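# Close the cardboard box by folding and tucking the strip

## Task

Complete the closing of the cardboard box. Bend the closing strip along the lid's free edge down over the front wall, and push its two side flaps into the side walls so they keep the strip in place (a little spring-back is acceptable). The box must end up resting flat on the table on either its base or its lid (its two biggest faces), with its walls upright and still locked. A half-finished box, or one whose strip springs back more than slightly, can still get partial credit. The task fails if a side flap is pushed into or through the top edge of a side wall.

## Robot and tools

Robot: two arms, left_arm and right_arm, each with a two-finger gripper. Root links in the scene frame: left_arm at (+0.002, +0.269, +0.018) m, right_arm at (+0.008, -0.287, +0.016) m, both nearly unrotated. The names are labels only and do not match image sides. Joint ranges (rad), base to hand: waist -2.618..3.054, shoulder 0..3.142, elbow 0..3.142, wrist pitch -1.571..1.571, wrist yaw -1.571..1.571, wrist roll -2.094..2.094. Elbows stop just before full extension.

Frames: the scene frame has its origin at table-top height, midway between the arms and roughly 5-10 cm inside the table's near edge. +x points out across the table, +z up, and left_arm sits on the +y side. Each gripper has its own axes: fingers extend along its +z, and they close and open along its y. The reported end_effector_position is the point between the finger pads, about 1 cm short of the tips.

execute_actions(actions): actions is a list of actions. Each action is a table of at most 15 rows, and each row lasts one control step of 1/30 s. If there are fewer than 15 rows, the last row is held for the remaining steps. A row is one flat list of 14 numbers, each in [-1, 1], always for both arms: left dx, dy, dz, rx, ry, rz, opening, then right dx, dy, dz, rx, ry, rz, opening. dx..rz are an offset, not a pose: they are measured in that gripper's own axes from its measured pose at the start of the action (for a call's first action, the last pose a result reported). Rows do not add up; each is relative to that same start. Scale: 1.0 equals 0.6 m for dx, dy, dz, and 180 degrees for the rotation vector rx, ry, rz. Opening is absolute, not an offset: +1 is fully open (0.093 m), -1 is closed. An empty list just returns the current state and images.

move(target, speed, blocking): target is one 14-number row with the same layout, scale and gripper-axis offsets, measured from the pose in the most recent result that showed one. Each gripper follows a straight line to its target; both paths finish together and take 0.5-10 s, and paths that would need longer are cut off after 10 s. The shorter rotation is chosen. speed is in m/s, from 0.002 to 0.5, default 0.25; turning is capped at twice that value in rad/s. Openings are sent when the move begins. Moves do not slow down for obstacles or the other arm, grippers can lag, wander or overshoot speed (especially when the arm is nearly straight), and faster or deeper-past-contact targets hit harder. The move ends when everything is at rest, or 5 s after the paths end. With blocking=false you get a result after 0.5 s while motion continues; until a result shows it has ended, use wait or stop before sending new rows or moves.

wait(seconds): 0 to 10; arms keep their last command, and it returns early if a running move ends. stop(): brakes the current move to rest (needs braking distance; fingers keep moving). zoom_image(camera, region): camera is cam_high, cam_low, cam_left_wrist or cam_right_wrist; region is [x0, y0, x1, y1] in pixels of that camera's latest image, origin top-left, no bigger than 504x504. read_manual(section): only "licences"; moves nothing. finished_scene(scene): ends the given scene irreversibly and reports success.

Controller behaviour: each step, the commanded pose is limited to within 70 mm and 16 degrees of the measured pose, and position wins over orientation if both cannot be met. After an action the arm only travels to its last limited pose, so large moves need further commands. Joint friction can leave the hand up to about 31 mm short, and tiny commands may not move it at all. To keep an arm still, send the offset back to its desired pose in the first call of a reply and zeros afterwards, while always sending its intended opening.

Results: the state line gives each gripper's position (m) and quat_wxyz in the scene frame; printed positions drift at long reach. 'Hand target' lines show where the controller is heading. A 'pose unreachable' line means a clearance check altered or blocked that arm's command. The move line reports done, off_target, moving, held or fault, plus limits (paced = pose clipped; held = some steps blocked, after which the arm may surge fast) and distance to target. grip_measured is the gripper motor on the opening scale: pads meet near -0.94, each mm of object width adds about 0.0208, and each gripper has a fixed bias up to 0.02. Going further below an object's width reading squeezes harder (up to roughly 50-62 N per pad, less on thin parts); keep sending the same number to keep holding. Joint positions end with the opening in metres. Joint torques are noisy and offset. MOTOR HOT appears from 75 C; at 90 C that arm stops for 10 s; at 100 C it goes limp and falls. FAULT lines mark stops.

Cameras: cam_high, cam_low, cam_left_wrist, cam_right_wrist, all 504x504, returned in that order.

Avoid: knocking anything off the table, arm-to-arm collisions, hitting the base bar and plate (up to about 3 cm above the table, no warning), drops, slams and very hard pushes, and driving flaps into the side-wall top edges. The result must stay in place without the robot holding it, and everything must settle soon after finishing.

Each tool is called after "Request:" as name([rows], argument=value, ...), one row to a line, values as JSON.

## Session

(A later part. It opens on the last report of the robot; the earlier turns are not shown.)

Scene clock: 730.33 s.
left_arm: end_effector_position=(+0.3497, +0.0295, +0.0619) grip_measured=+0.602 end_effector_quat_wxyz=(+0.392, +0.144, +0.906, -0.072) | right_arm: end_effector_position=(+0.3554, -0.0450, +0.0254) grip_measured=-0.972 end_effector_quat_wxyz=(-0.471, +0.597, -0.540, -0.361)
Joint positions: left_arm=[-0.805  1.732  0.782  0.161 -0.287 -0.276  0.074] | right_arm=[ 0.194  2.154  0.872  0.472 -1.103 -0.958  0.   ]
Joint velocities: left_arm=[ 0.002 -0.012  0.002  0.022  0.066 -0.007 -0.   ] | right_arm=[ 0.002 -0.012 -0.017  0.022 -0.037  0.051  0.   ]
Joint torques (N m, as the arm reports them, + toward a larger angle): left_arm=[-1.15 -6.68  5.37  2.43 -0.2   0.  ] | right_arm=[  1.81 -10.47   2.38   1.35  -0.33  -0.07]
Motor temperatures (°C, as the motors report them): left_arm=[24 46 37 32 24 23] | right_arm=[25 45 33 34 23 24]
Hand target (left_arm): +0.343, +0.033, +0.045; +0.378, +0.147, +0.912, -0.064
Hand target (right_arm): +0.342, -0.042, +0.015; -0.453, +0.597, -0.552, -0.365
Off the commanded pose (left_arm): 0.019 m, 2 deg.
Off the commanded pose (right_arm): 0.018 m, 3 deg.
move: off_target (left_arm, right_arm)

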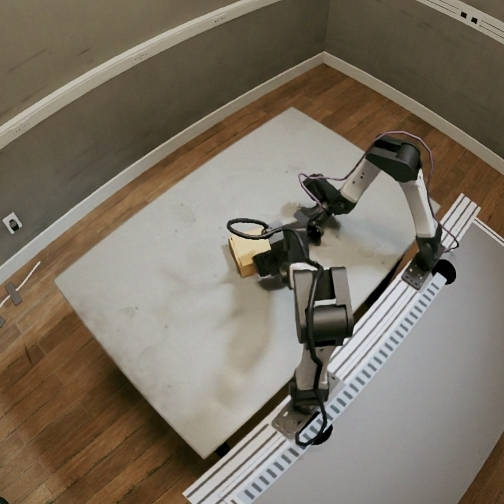

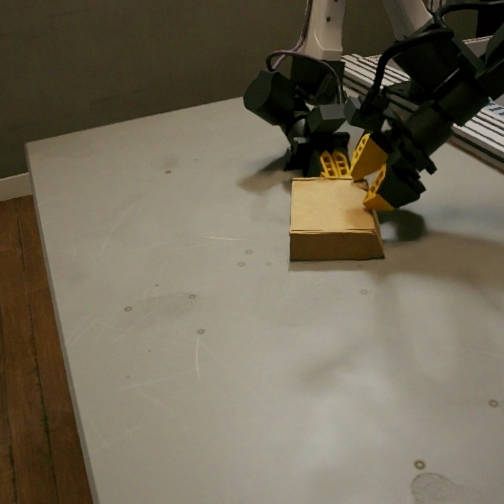

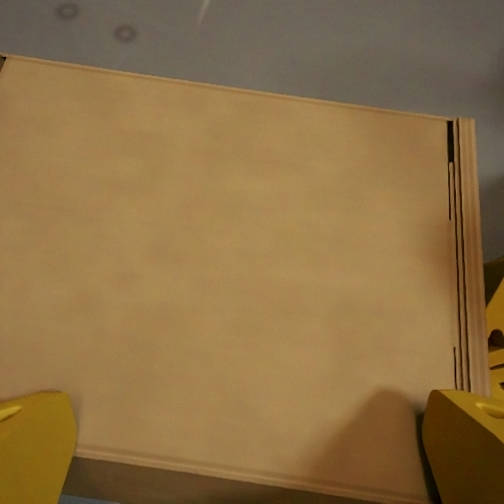

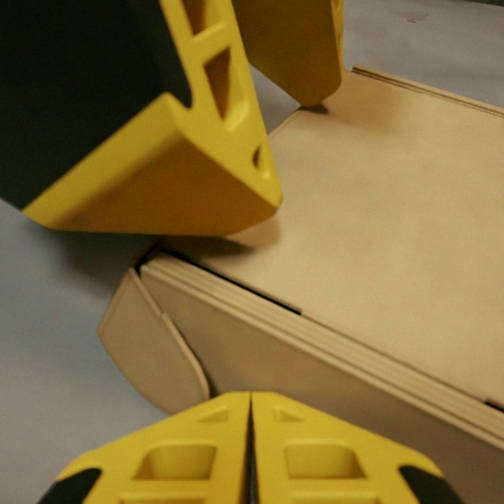

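Request:
move(target=[0.03,0.015,-0.055,0.027,0,0.027,0.6, 0,0,0,0,0,0,-1], speed=0.06)

Request:
move(target=[0.04,0,0.04,0,0,0,0.6, 0,0,0,0,0,0,-1], speed=0.06)

Scene clock: 736.40 s.
left_arm: end_effector_position=(+0.3223, +0.0454, +0.0713) grip_measured=+0.602 end_effector_quat_wxyz=(+0.390, +0.196, +0.895, -0.092) | right_arm: end_effector_position=(+0.3557, -0.0450, +0.0255) grip_measured=-0.972 end_effector_quat_wxyz=(-0.471, +0.596, -0.541, -0.361)
Joint positions: left_arm=[-0.782  1.578  0.65   0.162 -0.194 -0.174  0.074] | right_arm=[ 0.194  2.154  0.87   0.478 -1.102 -0.952  0.   ]
Joint velocities: left_arm=[-0.007  0.002 -0.002 -0.051 -0.007 -0.051  0.001] | right_arm=[-0.002 -0.007  0.002  0.022  0.022 -0.066  0.   ]
Joint torques (N m, as the arm reports them, + toward a larger angle): left_arm=[ 0.01 -8.92  5.71  2.32 -0.01  0.14] | right_arm=[  0.21 -10.66   4.54   1.34  -0.53  -0.08]
Motor temperatures (°C, as the motors report them): left_arm=[24 46 37 32 24 23] | right_arm=[25 45 33 34 23 24]
Hand target (left_arm): +0.318, +0.050, +0.070; +0.389, +0.199, +0.895, -0.094
Hand target (right_arm): +0.355, -0.045, +0.025; -0.471, +0.596, -0.540, -0.361
Off the commanded pose (left_arm): 0.006 m, 0 deg.
Off the commanded pose (right_arm): 0.000 m, 0 deg.
move: done

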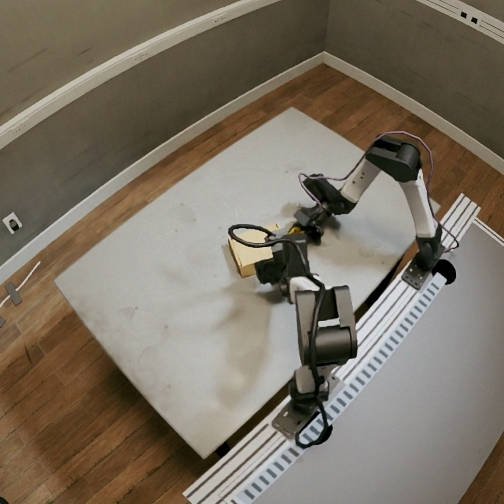

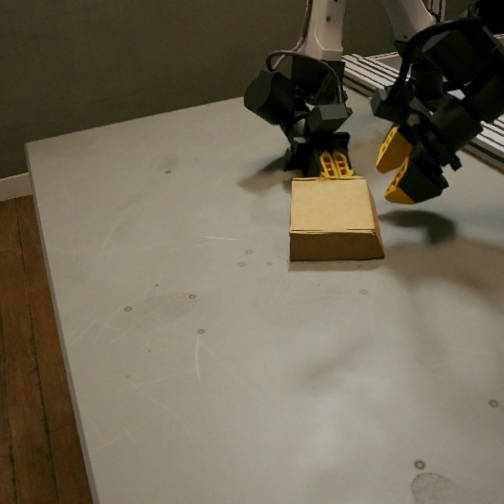

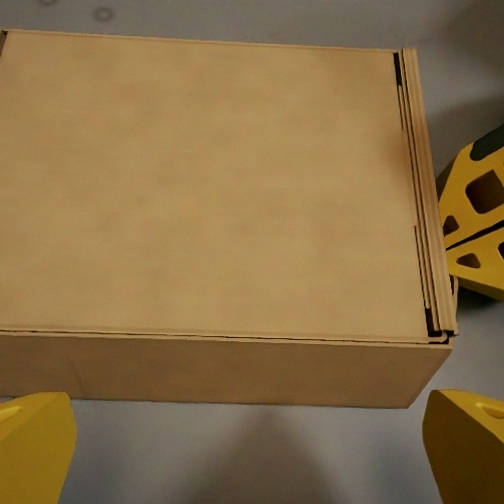

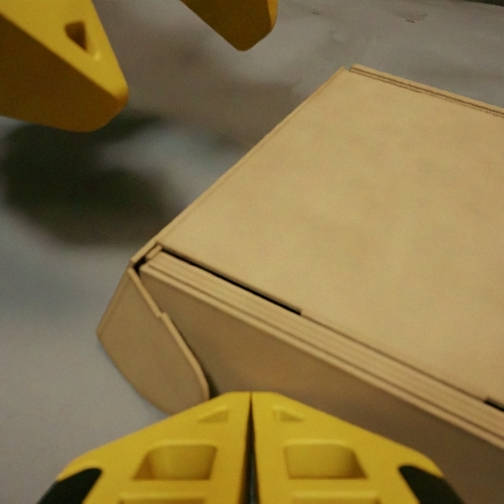

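Scene clock: 737.53 s.
left_arm: end_effector_position=(+0.3287, +0.0395, +0.0513) grip_measured=+0.602 end_effector_quat_wxyz=(+0.402, +0.193, +0.890, -0.099) | right_arm: end_effector_position=(+0.3557, -0.0450, +0.0255) grip_measured=-0.972 end_effector_quat_wxyz=(-0.471, +0.596, -0.541, -0.361)
Joint positions: left_arm=[-0.782  1.676  0.619  0.323 -0.194 -0.174  0.074] | right_arm=[ 0.194  2.154  0.87   0.478 -1.102 -0.952  0.   ]
Joint velocities: left_arm=[ 0.002 -0.002  0.007  0.066  0.022 -0.066  0.   ] | right_arm=[ 0.007 -0.017 -0.022 -0.007 -0.007 -0.022  0.   ]
Joint torques (N m, as the arm reports them, + toward a larger angle): left_arm=[-0.69 -6.04  5.18  2.54 -0.07  0.06] | right_arm=[  0.26 -10.81   4.44   1.39  -0.5   -0.08]
Motor temperatures (°C, as the motors report them): left_arm=[24 46 37 32 24 23] | right_arm=[25 45 33 34 23 24]
Hand target (left_arm): +0.323, +0.044, +0.038; +0.390, +0.196, +0.895, -0.093
Hand target (right_arm): +0.356, -0.045, +0.026; -0.471, +0.596, -0.541, -0.361
Off the commanded pose (left_arm): 0.016 m, 2 deg.
Off the commanded pose (right_arm): 0.000 m, 0 deg.
move: off_target (left_arm)

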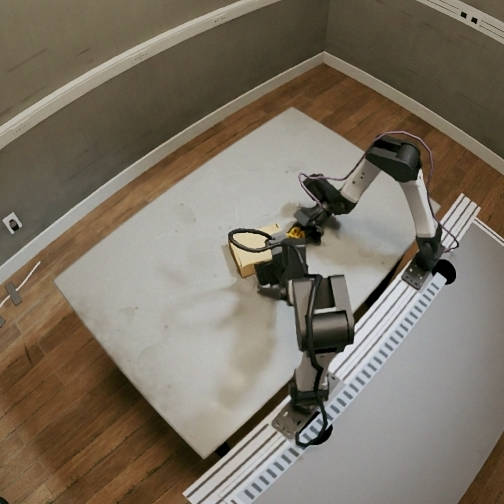

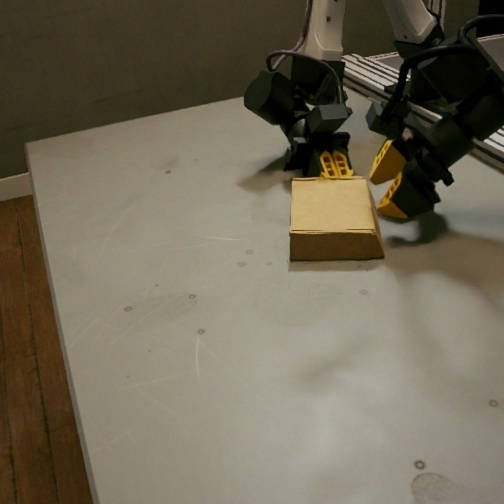

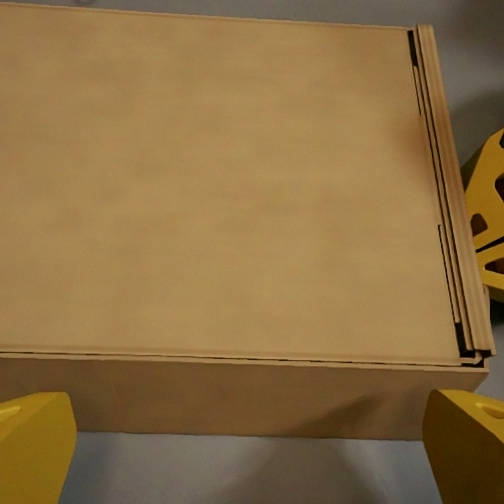

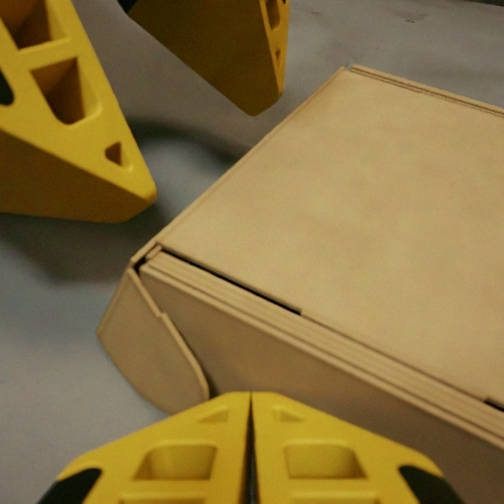

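Request:
move(target=[0.008,0,0.008,0,0,0,0.6, -0.01,0.085,0.04,0,0,0,-1], speed=0.04)

Scene clock: 748.03 s.
left_arm: end_effector_position=(+0.3326, +0.0436, +0.0530) grip_measured=+0.602 end_effector_quat_wxyz=(+0.410, +0.185, +0.889, -0.089) | right_arm: end_effector_position=(+0.3346, -0.0270, +0.0302) grip_measured=-0.972 end_effector_quat_wxyz=(-0.505, +0.589, -0.538, -0.329)
Joint positions: left_arm=[-0.778  1.676  0.619  0.33  -0.22  -0.174  0.074] | right_arm=[ 0.277  2.132  0.704  0.841 -0.992 -0.787  0.   ]
Joint velocities: left_arm=[-0.007  0.002 -0.007  0.051  0.007  0.066 -0.001] | right_arm=[-0.002 -0.012 -0.022 -0.007  0.037  0.022  0.   ]
Joint torques (N m, as the arm reports them, + toward a larger angle): left_arm=[-0.95 -5.83  6.07  2.64  0.14  0.06] | right_arm=[ 3.22 -8.79  1.59  1.46 -0.62 -0.04]
Motor temperatures (°C, as the motors report them): left_arm=[24 44 36 33 24 23] | right_arm=[25 45 33 35 23 24]
Hand target (left_arm): +0.329, +0.039, +0.045; +0.402, +0.193, +0.890, -0.099
Hand target (right_arm): +0.307, -0.020, +0.017; -0.473, +0.594, -0.541, -0.361
Off the commanded pose (left_arm): 0.010 m, 2 deg.
Off the commanded pose (right_arm): 0.033 m, 5 deg.
move: off_target (right_arm)

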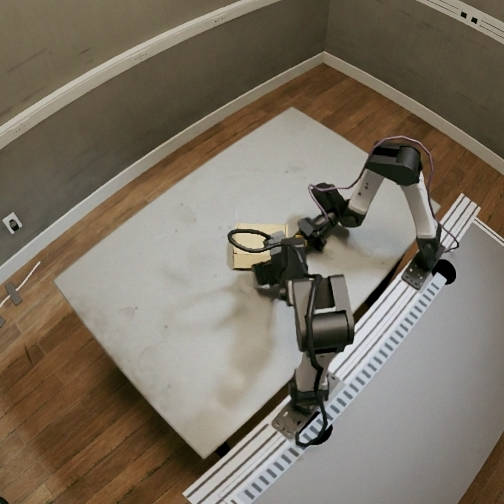

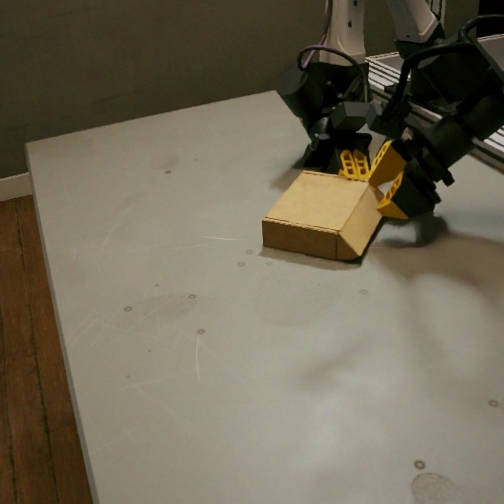

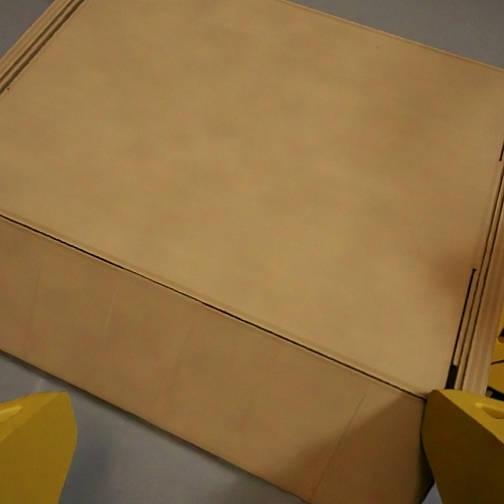

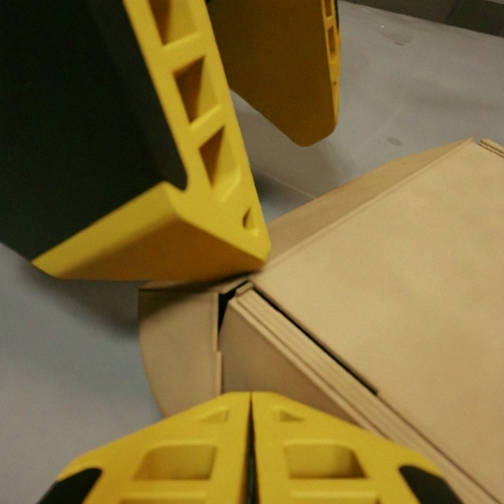

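Request:
move(target=[0.0,0,-0.1,0,0,0,0.6, 0,-0.03,-0.08,0,0,0,-1], speed=0.08)

Scene clock: 753.07 s.
left_arm: end_effector_position=(+0.3006, +0.0589, +0.0985) grip_measured=+0.602 end_effector_quat_wxyz=(+0.420, +0.182, +0.884, -0.093) | right_arm: end_effector_position=(+0.3370, -0.0748, +0.0382) grip_measured=-0.972 end_effector_quat_wxyz=(-0.495, +0.588, -0.547, -0.331)
Joint positions: left_arm=[-0.819  1.392  0.563  0.12  -0.253 -0.202  0.074] | right_arm=[ 0.13   2.031  0.703  0.551 -1.097 -0.977  0.   ]
Joint velocities: left_arm=[-0.002  0.012  0.012 -0.095  0.007 -0.051 -0.   ] | right_arm=[ 0.007  0.002  0.007 -0.037  0.022 -0.051  0.   ]
Joint torques (N m, as the arm reports them, + toward a larger angle): left_arm=[-1.54 -7.34  5.98  2.13 -0.2  -0.05] | right_arm=[ -0.07 -10.02   6.24   1.21  -0.6   -0.11]
Motor temperatures (°C, as the motors report them): left_arm=[24 44 36 34 24 23] | right_arm=[25 45 33 35 23 24]
Hand target (left_arm): +0.291, +0.063, +0.092; +0.410, +0.185, +0.889, -0.089
Hand target (right_arm): +0.345, -0.075, +0.047; -0.503, +0.591, -0.539, -0.327
Off the commanded pose (left_arm): 0.012 m, 1 deg.
Off the commanded pose (right_arm): 0.012 m, 2 deg.
move: off_target (left_arm, right_arm)

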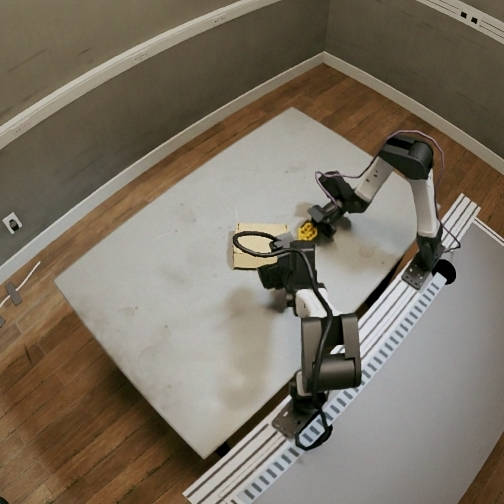

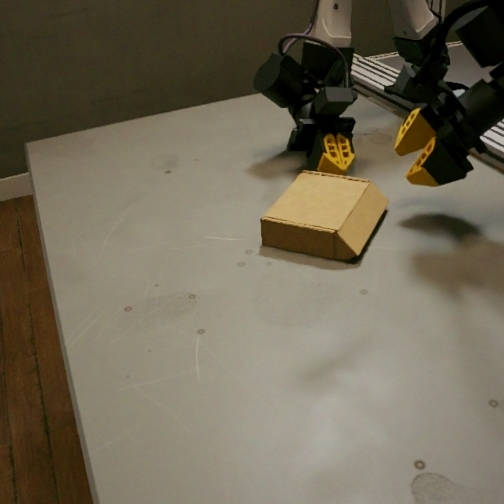

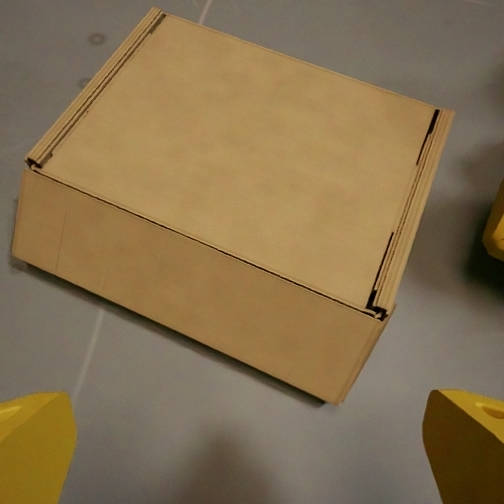

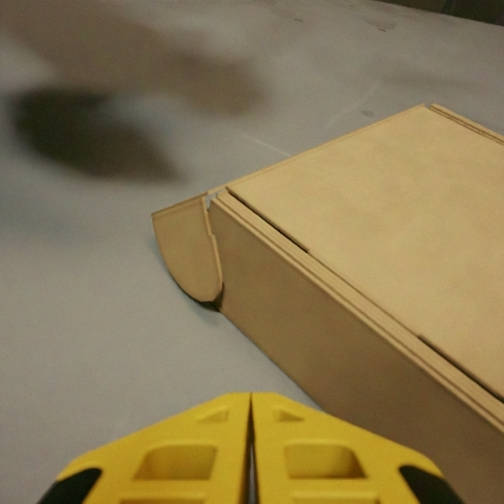

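Request:
move(target=[0.055,0.118,0.035,0.14,0.0245,-0.42,0.1, 0,0,-0.05,0,0,0,-1], speed=0.2)

Scene clock: 780.27 s.
left_arm: end_effector_position=(+0.3343, +0.1213, +0.0689) grip_measured=+0.102 end_effector_quat_wxyz=(+0.214, -0.299, +0.781, -0.505) | right_arm: end_effector_position=(+0.3311, -0.1016, +0.0420) grip_measured=-0.972 end_effector_quat_wxyz=(-0.491, +0.590, -0.550, -0.329)
Joint positions: left_arm=[-0.257  1.656  0.34   0.817  0.564 -1.232  0.05 ] | right_arm=[ 0.047  1.974  0.703  0.346 -1.146 -1.136  0.   ]
Joint velocities: left_arm=[ 0.007  0.017  0.017 -0.007  0.022 -0.037  0.   ] | right_arm=[-0.007 -0.002  0.002 -0.022  0.007 -0.051  0.   ]
Joint torques (N m, as the arm reports them, + toward a larger angle): left_arm=[-0.08 -4.29  3.53  2.63  0.21  0.03] | right_arm=[-0.41 -9.6   4.83  0.96 -0.67 -0.14]
Motor temperatures (°C, as the motors report them): left_arm=[24 43 36 33 24 23] | right_arm=[25 45 34 34 23 24]
Hand target (left_arm): +0.326, +0.124, +0.056; +0.198, -0.311, +0.784, -0.499
Hand target (right_arm): +0.333, -0.104, +0.046; -0.494, +0.589, -0.548, -0.330
Off the commanded pose (left_arm): 0.015 m, 2 deg.
Off the commanded pose (right_arm): 0.005 m, 1 deg.
move: off_target (left_arm)

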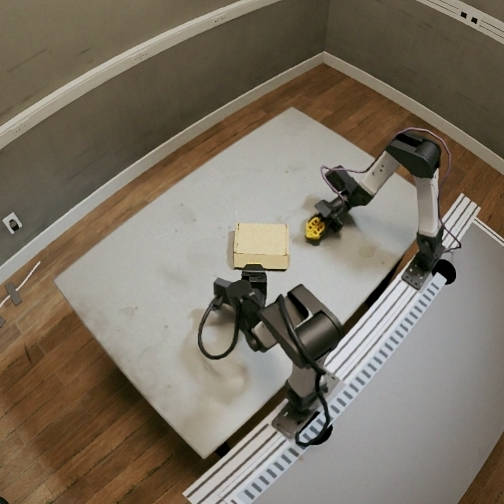

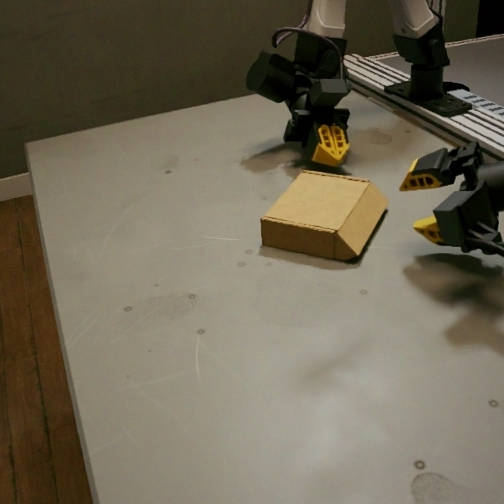

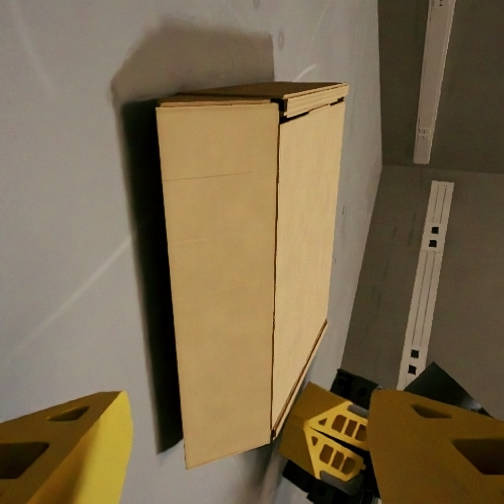

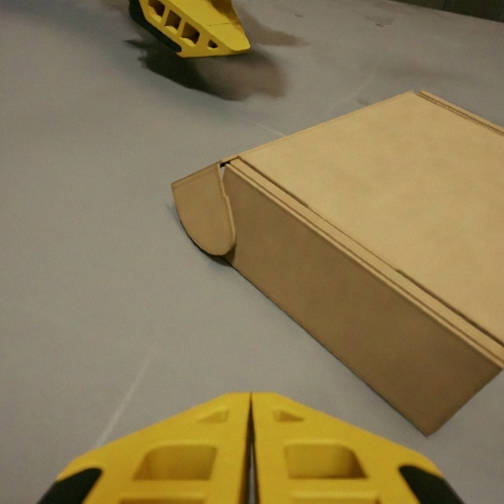

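Request:
move(target=[0,0.068,0.03,-0.065,0,0,0.1, 0,0,0,0,0,0,-1], speed=0.08)

Scene clock: 786.57 s.
left_arm: end_effector_position=(+0.3360, +0.1224, +0.0398) grip_measured=+0.102 end_effector_quat_wxyz=(+0.196, -0.312, +0.817, -0.443) | right_arm: end_effector_position=(+0.3310, -0.1016, +0.0420) grip_measured=-0.972 end_effector_quat_wxyz=(-0.491, +0.590, -0.550, -0.329)
Joint positions: left_arm=[-0.287  1.693  0.405  0.638  0.478 -1.161  0.05 ] | right_arm=[ 0.047  1.974  0.703  0.346 -1.146 -1.136  0.   ]
Joint velocities: left_arm=[-0.007  0.012 -0.017 -0.051  0.037 -0.051 -0.001] | right_arm=[ 0.017  0.007 -0.012  0.007  0.051  0.037  0.   ]
Joint torques (N m, as the arm reports them, + toward a larger angle): left_arm=[-1.54 -3.91  7.08  1.95 -0.07  0.23] | right_arm=[ 0.26 -9.    4.36  1.21 -0.54 -0.04]
Motor temperatures (°C, as the motors report them): left_arm=[24 42 36 34 24 23] | right_arm=[25 45 34 34 23 24]
Hand target (left_arm): +0.334, +0.122, +0.025; +0.182, -0.317, +0.829, -0.423
Hand target (right_arm): +0.331, -0.102, +0.042; -0.491, +0.590, -0.550, -0.329
Off the commanded pose (left_arm): 0.015 m, 3 deg.
Off the commanded pose (right_arm): 0.000 m, 0 deg.
move: off_target (left_arm)

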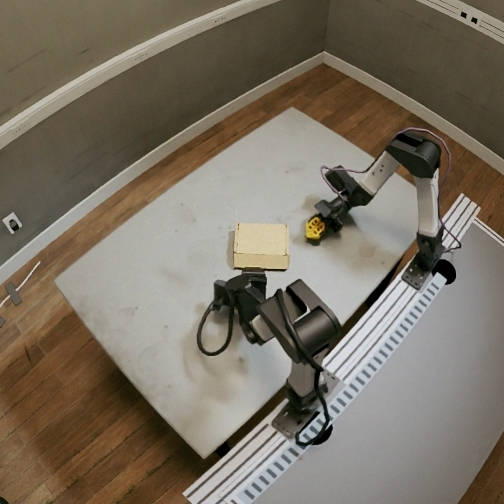

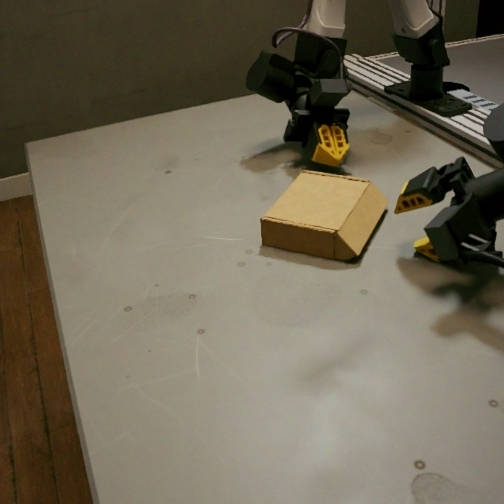

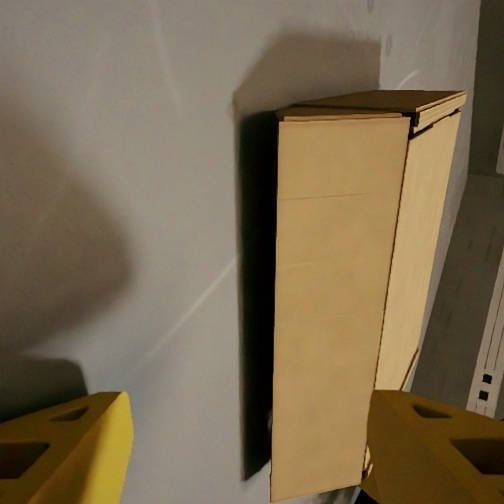

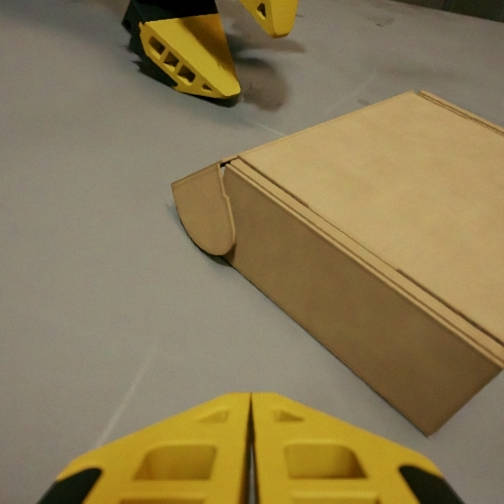

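Request:
move(target=[0,-0.03,0.057,-0.07,0,0,0.4, 0,0,0,0,0,0,-1], speed=0.06)

Scene clock: 800.23 s.
left_arm: end_effector_position=(+0.3620, +0.0977, +0.0457) grip_measured=+0.398 end_effector_quat_wxyz=(+0.172, -0.327, +0.857, -0.360) | right_arm: end_effector_position=(+0.3310, -0.1016, +0.0420) grip_measured=-0.972 end_effector_quat_wxyz=(-0.491, +0.590, -0.550, -0.329)
Joint positions: left_arm=[-0.405  1.702  0.674  0.226  0.304 -1.165  0.064] | right_arm=[ 0.047  1.974  0.703  0.346 -1.146 -1.136  0.   ]
Joint velocities: left_arm=[-0.007  0.007  0.032  0.022 -0.037  0.037 -0.   ] | right_arm=[-0.012  0.002 -0.002 -0.051  0.007  0.051  0.   ]
Joint torques (N m, as the arm reports them, + toward a larger angle): left_arm=[-1.75 -5.98  8.4   1.94  0.02  0.06] | right_arm=[ 0.3  -8.88  4.48  1.2  -0.54 -0.05]
Motor temperatures (°C, as the motors report them): left_arm=[24 41 36 33 24 23] | right_arm=[25 44 34 34 23 24]
Hand target (left_arm): +0.361, +0.095, +0.038; +0.161, -0.329, +0.862, -0.351
Hand target (right_arm): +0.331, -0.102, +0.042; -0.491, +0.590, -0.550, -0.329
Off the commanded pose (left_arm): 0.009 m, 2 deg.
Off the commanded pose (right_arm): 0.000 m, 0 deg.
move: done

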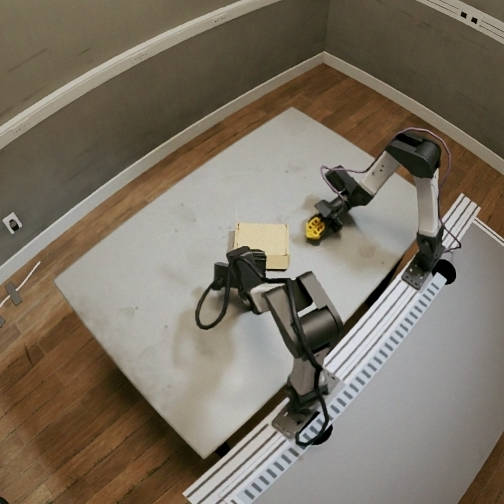

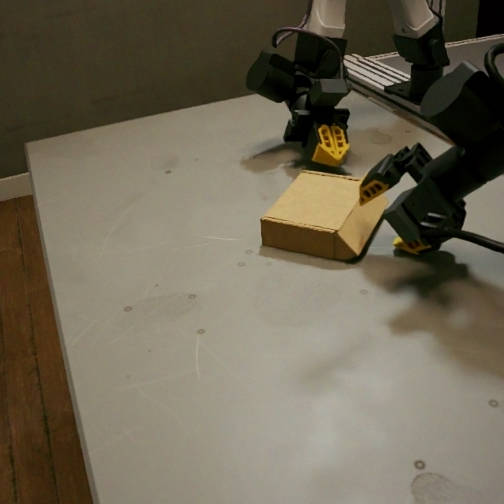

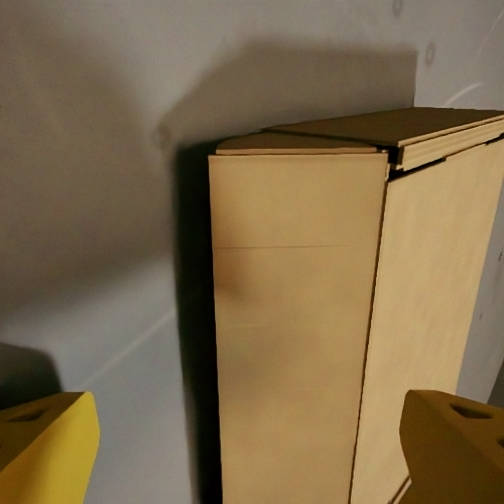

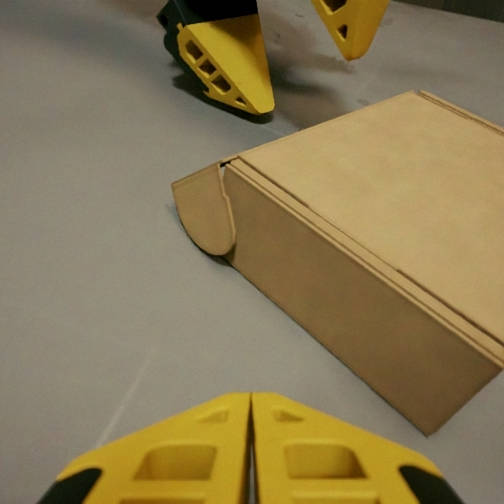

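Request:
move(target=[0,0.024,0.023,0,0,0,0.4, 0,0,0,0,0,0,-1], speed=0.05)

Request:
move(target=[0,-0.035,0.046,0,0,0,0.4, 0,0,0,0,0,0,-1], speed=0.04)

Scene clock: 806.77 s.
left_arm: end_effector_position=(+0.3712, +0.0946, +0.0430) grip_measured=+0.398 end_effector_quat_wxyz=(+0.186, -0.322, +0.851, -0.371) | right_arm: end_effector_position=(+0.3310, -0.1016, +0.0420) grip_measured=-0.972 end_effector_quat_wxyz=(-0.491, +0.590, -0.550, -0.329)
Joint positions: left_arm=[-0.405  1.745  0.674  0.306  0.304 -1.165  0.064] | right_arm=[ 0.047  1.974  0.703  0.346 -1.146 -1.136  0.   ]
Joint velocities: left_arm=[-0.027  0.002  0.007 -0.037 -0.007 -0.037  0.001] | right_arm=[ 0.012 -0.007  0.007 -0.022  0.051  0.051  0.   ]
Joint torques (N m, as the arm reports them, + toward a larger angle): left_arm=[-0.46 -6.17  4.79  2.41  0.12  0.08] | right_arm=[ 0.31 -8.72  4.34  1.22 -0.56 -0.05]
Motor temperatures (°C, as the motors report them): left_arm=[24 41 37 33 24 23] | right_arm=[25 44 34 34 23 24]
Hand target (left_arm): +0.363, +0.098, +0.026; +0.172, -0.327, +0.857, -0.360
Hand target (right_arm): +0.331, -0.102, +0.042; -0.491, +0.590, -0.550, -0.329
Off the commanded pose (left_arm): 0.019 m, 2 deg.
Off the commanded pose (right_arm): 0.000 m, 0 deg.
move: off_target (left_arm)

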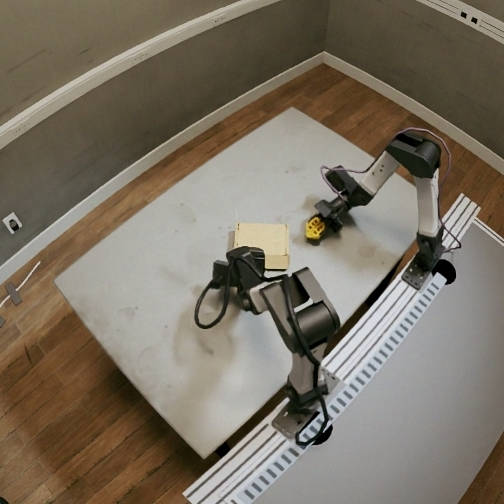

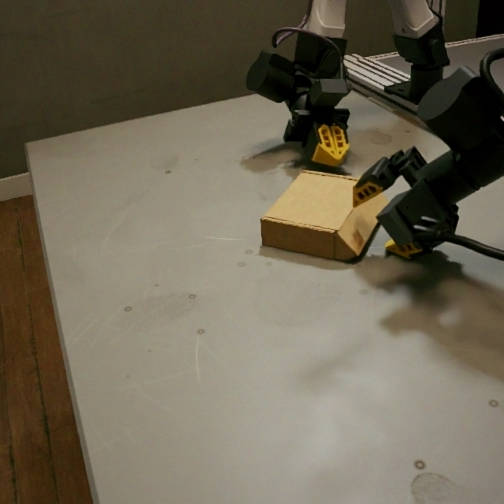

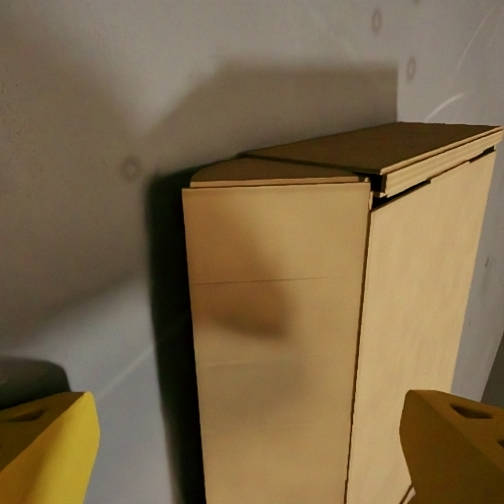

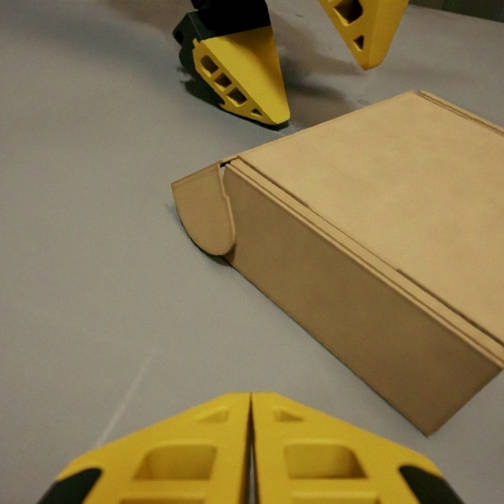

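Scene clock: 807.90 s.
left_arm: end_effector_position=(+0.3936, +0.0739, +0.0475) grip_measured=+0.398 end_effector_quat_wxyz=(+0.193, -0.319, +0.848, -0.377) | right_arm: end_effector_position=(+0.3310, -0.1016, +0.0420) grip_measured=-0.972 end_effector_quat_wxyz=(-0.491, +0.590, -0.550, -0.329)
Joint positions: left_arm=[-0.445  1.82   0.776  0.306  0.275 -1.193  0.064] | right_arm=[ 0.047  1.974  0.703  0.346 -1.146 -1.136  0.   ]
Joint velocities: left_arm=[-0.002 -0.002 -0.012 -0.037 -0.037 -0.007  0.001] | right_arm=[ 0.007 -0.012 -0.007 -0.051 -0.007 -0.081  0.   ]
Joint torques (N m, as the arm reports them, + toward a larger angle): left_arm=[-1.65 -7.24  8.65  2.22  0.01  0.04] | right_arm=[ 0.19 -9.05  4.42  1.23 -0.56 -0.06]
Motor temperatures (°C, as the motors report them): left_arm=[24 41 37 33 24 23] | right_arm=[25 44 34 34 23 24]
Hand target (left_arm): +0.395, +0.070, +0.041; +0.186, -0.322, +0.851, -0.371
Hand target (right_arm): +0.331, -0.102, +0.042; -0.491, +0.590, -0.550, -0.329
Off the commanded pose (left_arm): 0.008 m, 1 deg.
Off the commanded pose (right_arm): 0.000 m, 0 deg.
move: done

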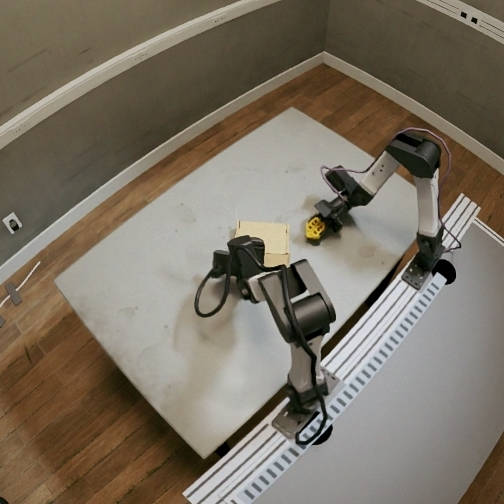

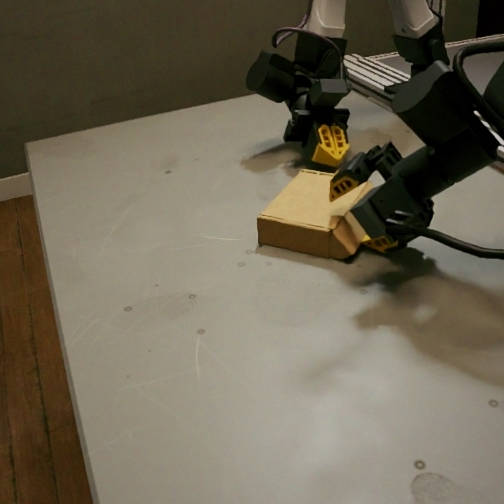

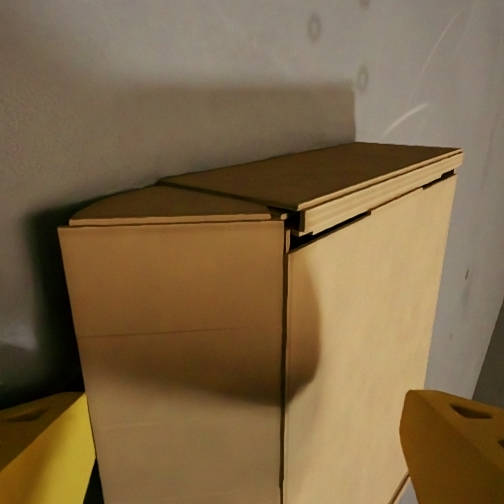

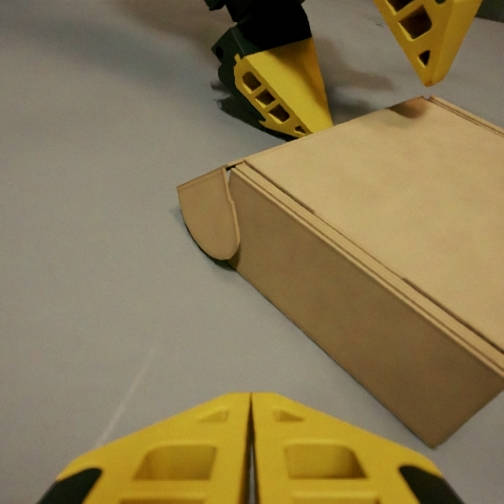

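Request:
move(target=[0,0,-0.1,0,0,0,0.4, 0,0,0,0,0,0,-1], speed=0.1)

Request:
move(target=[0.118,-0.109,0.074,-0.268,0.017,0.077,-1, 0,0,0,0,0,0,-1], speed=0.15)

Scene clock: 837.03 s.
left_arm: end_effector_position=(+0.3696, +0.1012, +0.0919) grip_measured=+0.398 end_effector_quat_wxyz=(+0.203, -0.317, +0.843, -0.384) | right_arm: end_effector_position=(+0.3310, -0.1016, +0.0420) grip_measured=-0.972 end_effector_quat_wxyz=(-0.491, +0.590, -0.550, -0.329)
Joint positions: left_arm=[-0.389  1.575  0.702  0.153  0.313 -1.157  0.064] | right_arm=[ 0.047  1.974  0.703  0.346 -1.146 -1.136  0.   ]
Joint velocities: left_arm=[-0.007 -0.007 -0.012 -0.007 -0.037  0.007 -0.001] | right_arm=[-0.007 -0.002 -0.007 -0.007  0.022 -0.051  0.   ]
Joint torques (N m, as the arm reports them, + toward a larger angle): left_arm=[-0.12 -8.97  5.77  2.06  0.2   0.16] | right_arm=[ 0.28 -8.9   4.39  1.22 -0.58 -0.07]
Motor temperatures (°C, as the motors report them): left_arm=[24 41 39 34 24 23] | right_arm=[25 44 33 34 23 24]
Hand target (left_arm): +0.360, +0.105, +0.086; +0.192, -0.319, +0.848, -0.377
Hand target (right_arm): +0.331, -0.102, +0.042; -0.491, +0.590, -0.550, -0.329
Off the commanded pose (left_arm): 0.012 m, 2 deg.
Off the commanded pose (right_arm): 0.000 m, 0 deg.
move: off_target (left_arm)

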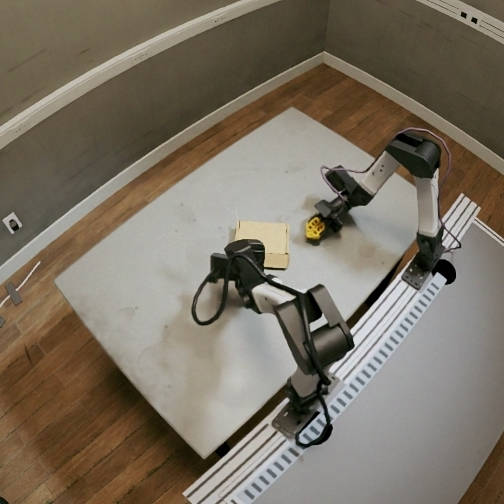

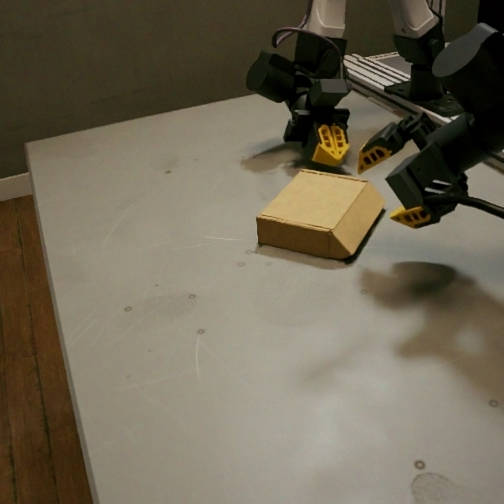

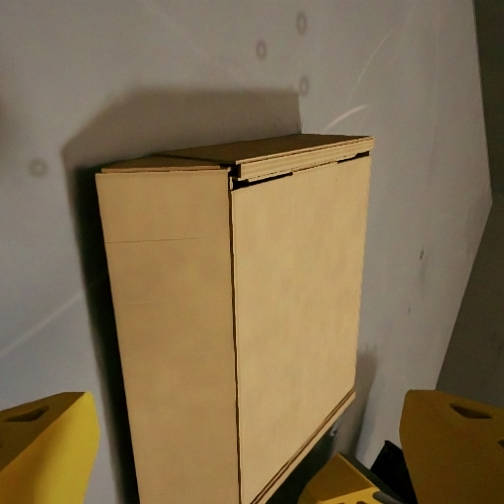

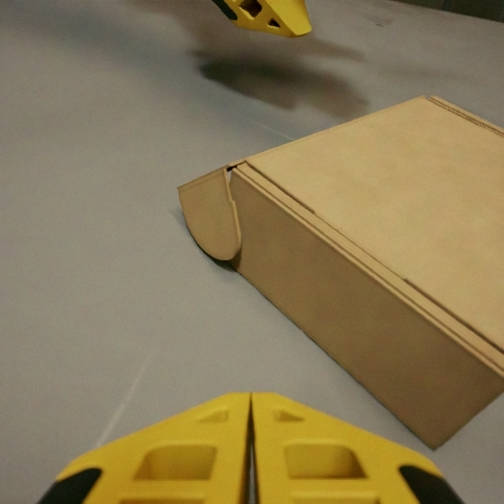

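Scene clock: 840.60 s.
left_arm: end_effector_position=(+0.3704, +0.0000, +0.1208) grip_measured=-1.000 end_effector_quat_wxyz=(+0.084, -0.256, +0.963, -0.004) | right_arm: end_effector_position=(+0.3310, -0.1016, +0.0420) grip_measured=-0.972 end_effector_quat_wxyz=(-0.491, +0.590, -0.550, -0.329)
Joint positions: left_arm=[-0.776  2.224  2.051 -1.299 -0.15  -1.201  0.   ] | right_arm=[ 0.047  1.974  0.703  0.346 -1.146 -1.136  0.   ]
Joint velocities: left_arm=[ 0.022  0.007 -0.012 -0.037  0.007 -0.051  0.   ] | right_arm=[ 0.002  0.012  0.002  0.007 -0.022  0.066  0.   ]
Joint torques (N m, as the arm reports them, + toward a larger angle): left_arm=[ -1.35 -11.57   9.11   0.51  -0.19  -0.01] | right_arm=[ 0.21 -8.88  4.36  1.2  -0.6  -0.04]
Motor temperatures (°C, as the motors report them): left_arm=[24 42 39 33 24 23] | right_arm=[25 44 33 34 23 24]
Hand target (left_arm): +0.368, -0.002, +0.113; +0.078, -0.254, +0.964, +0.009
Hand target (right_arm): +0.331, -0.102, +0.042; -0.491, +0.590, -0.550, -0.329
Off the commanded pose (left_arm): 0.013 m, 2 deg.
Off the commanded pose (right_arm): 0.000 m, 0 deg.
move: off_target (left_arm)

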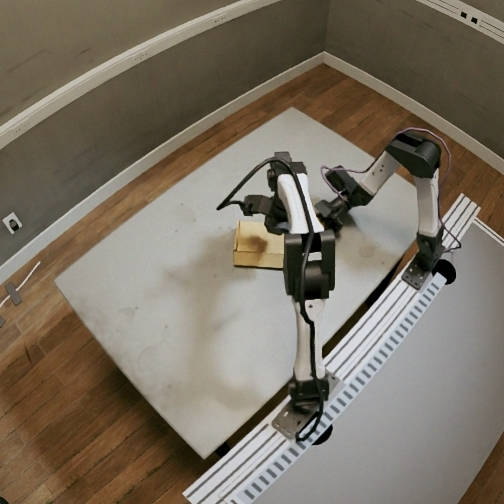

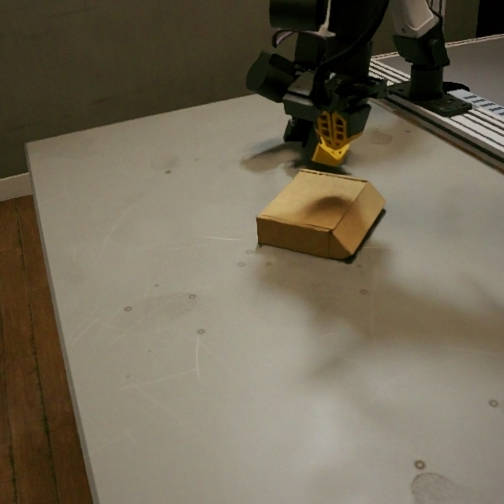

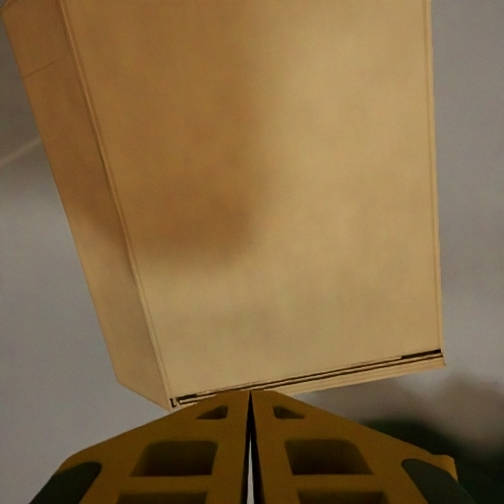

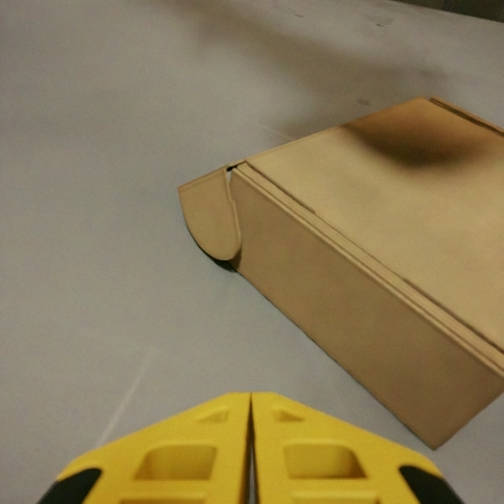

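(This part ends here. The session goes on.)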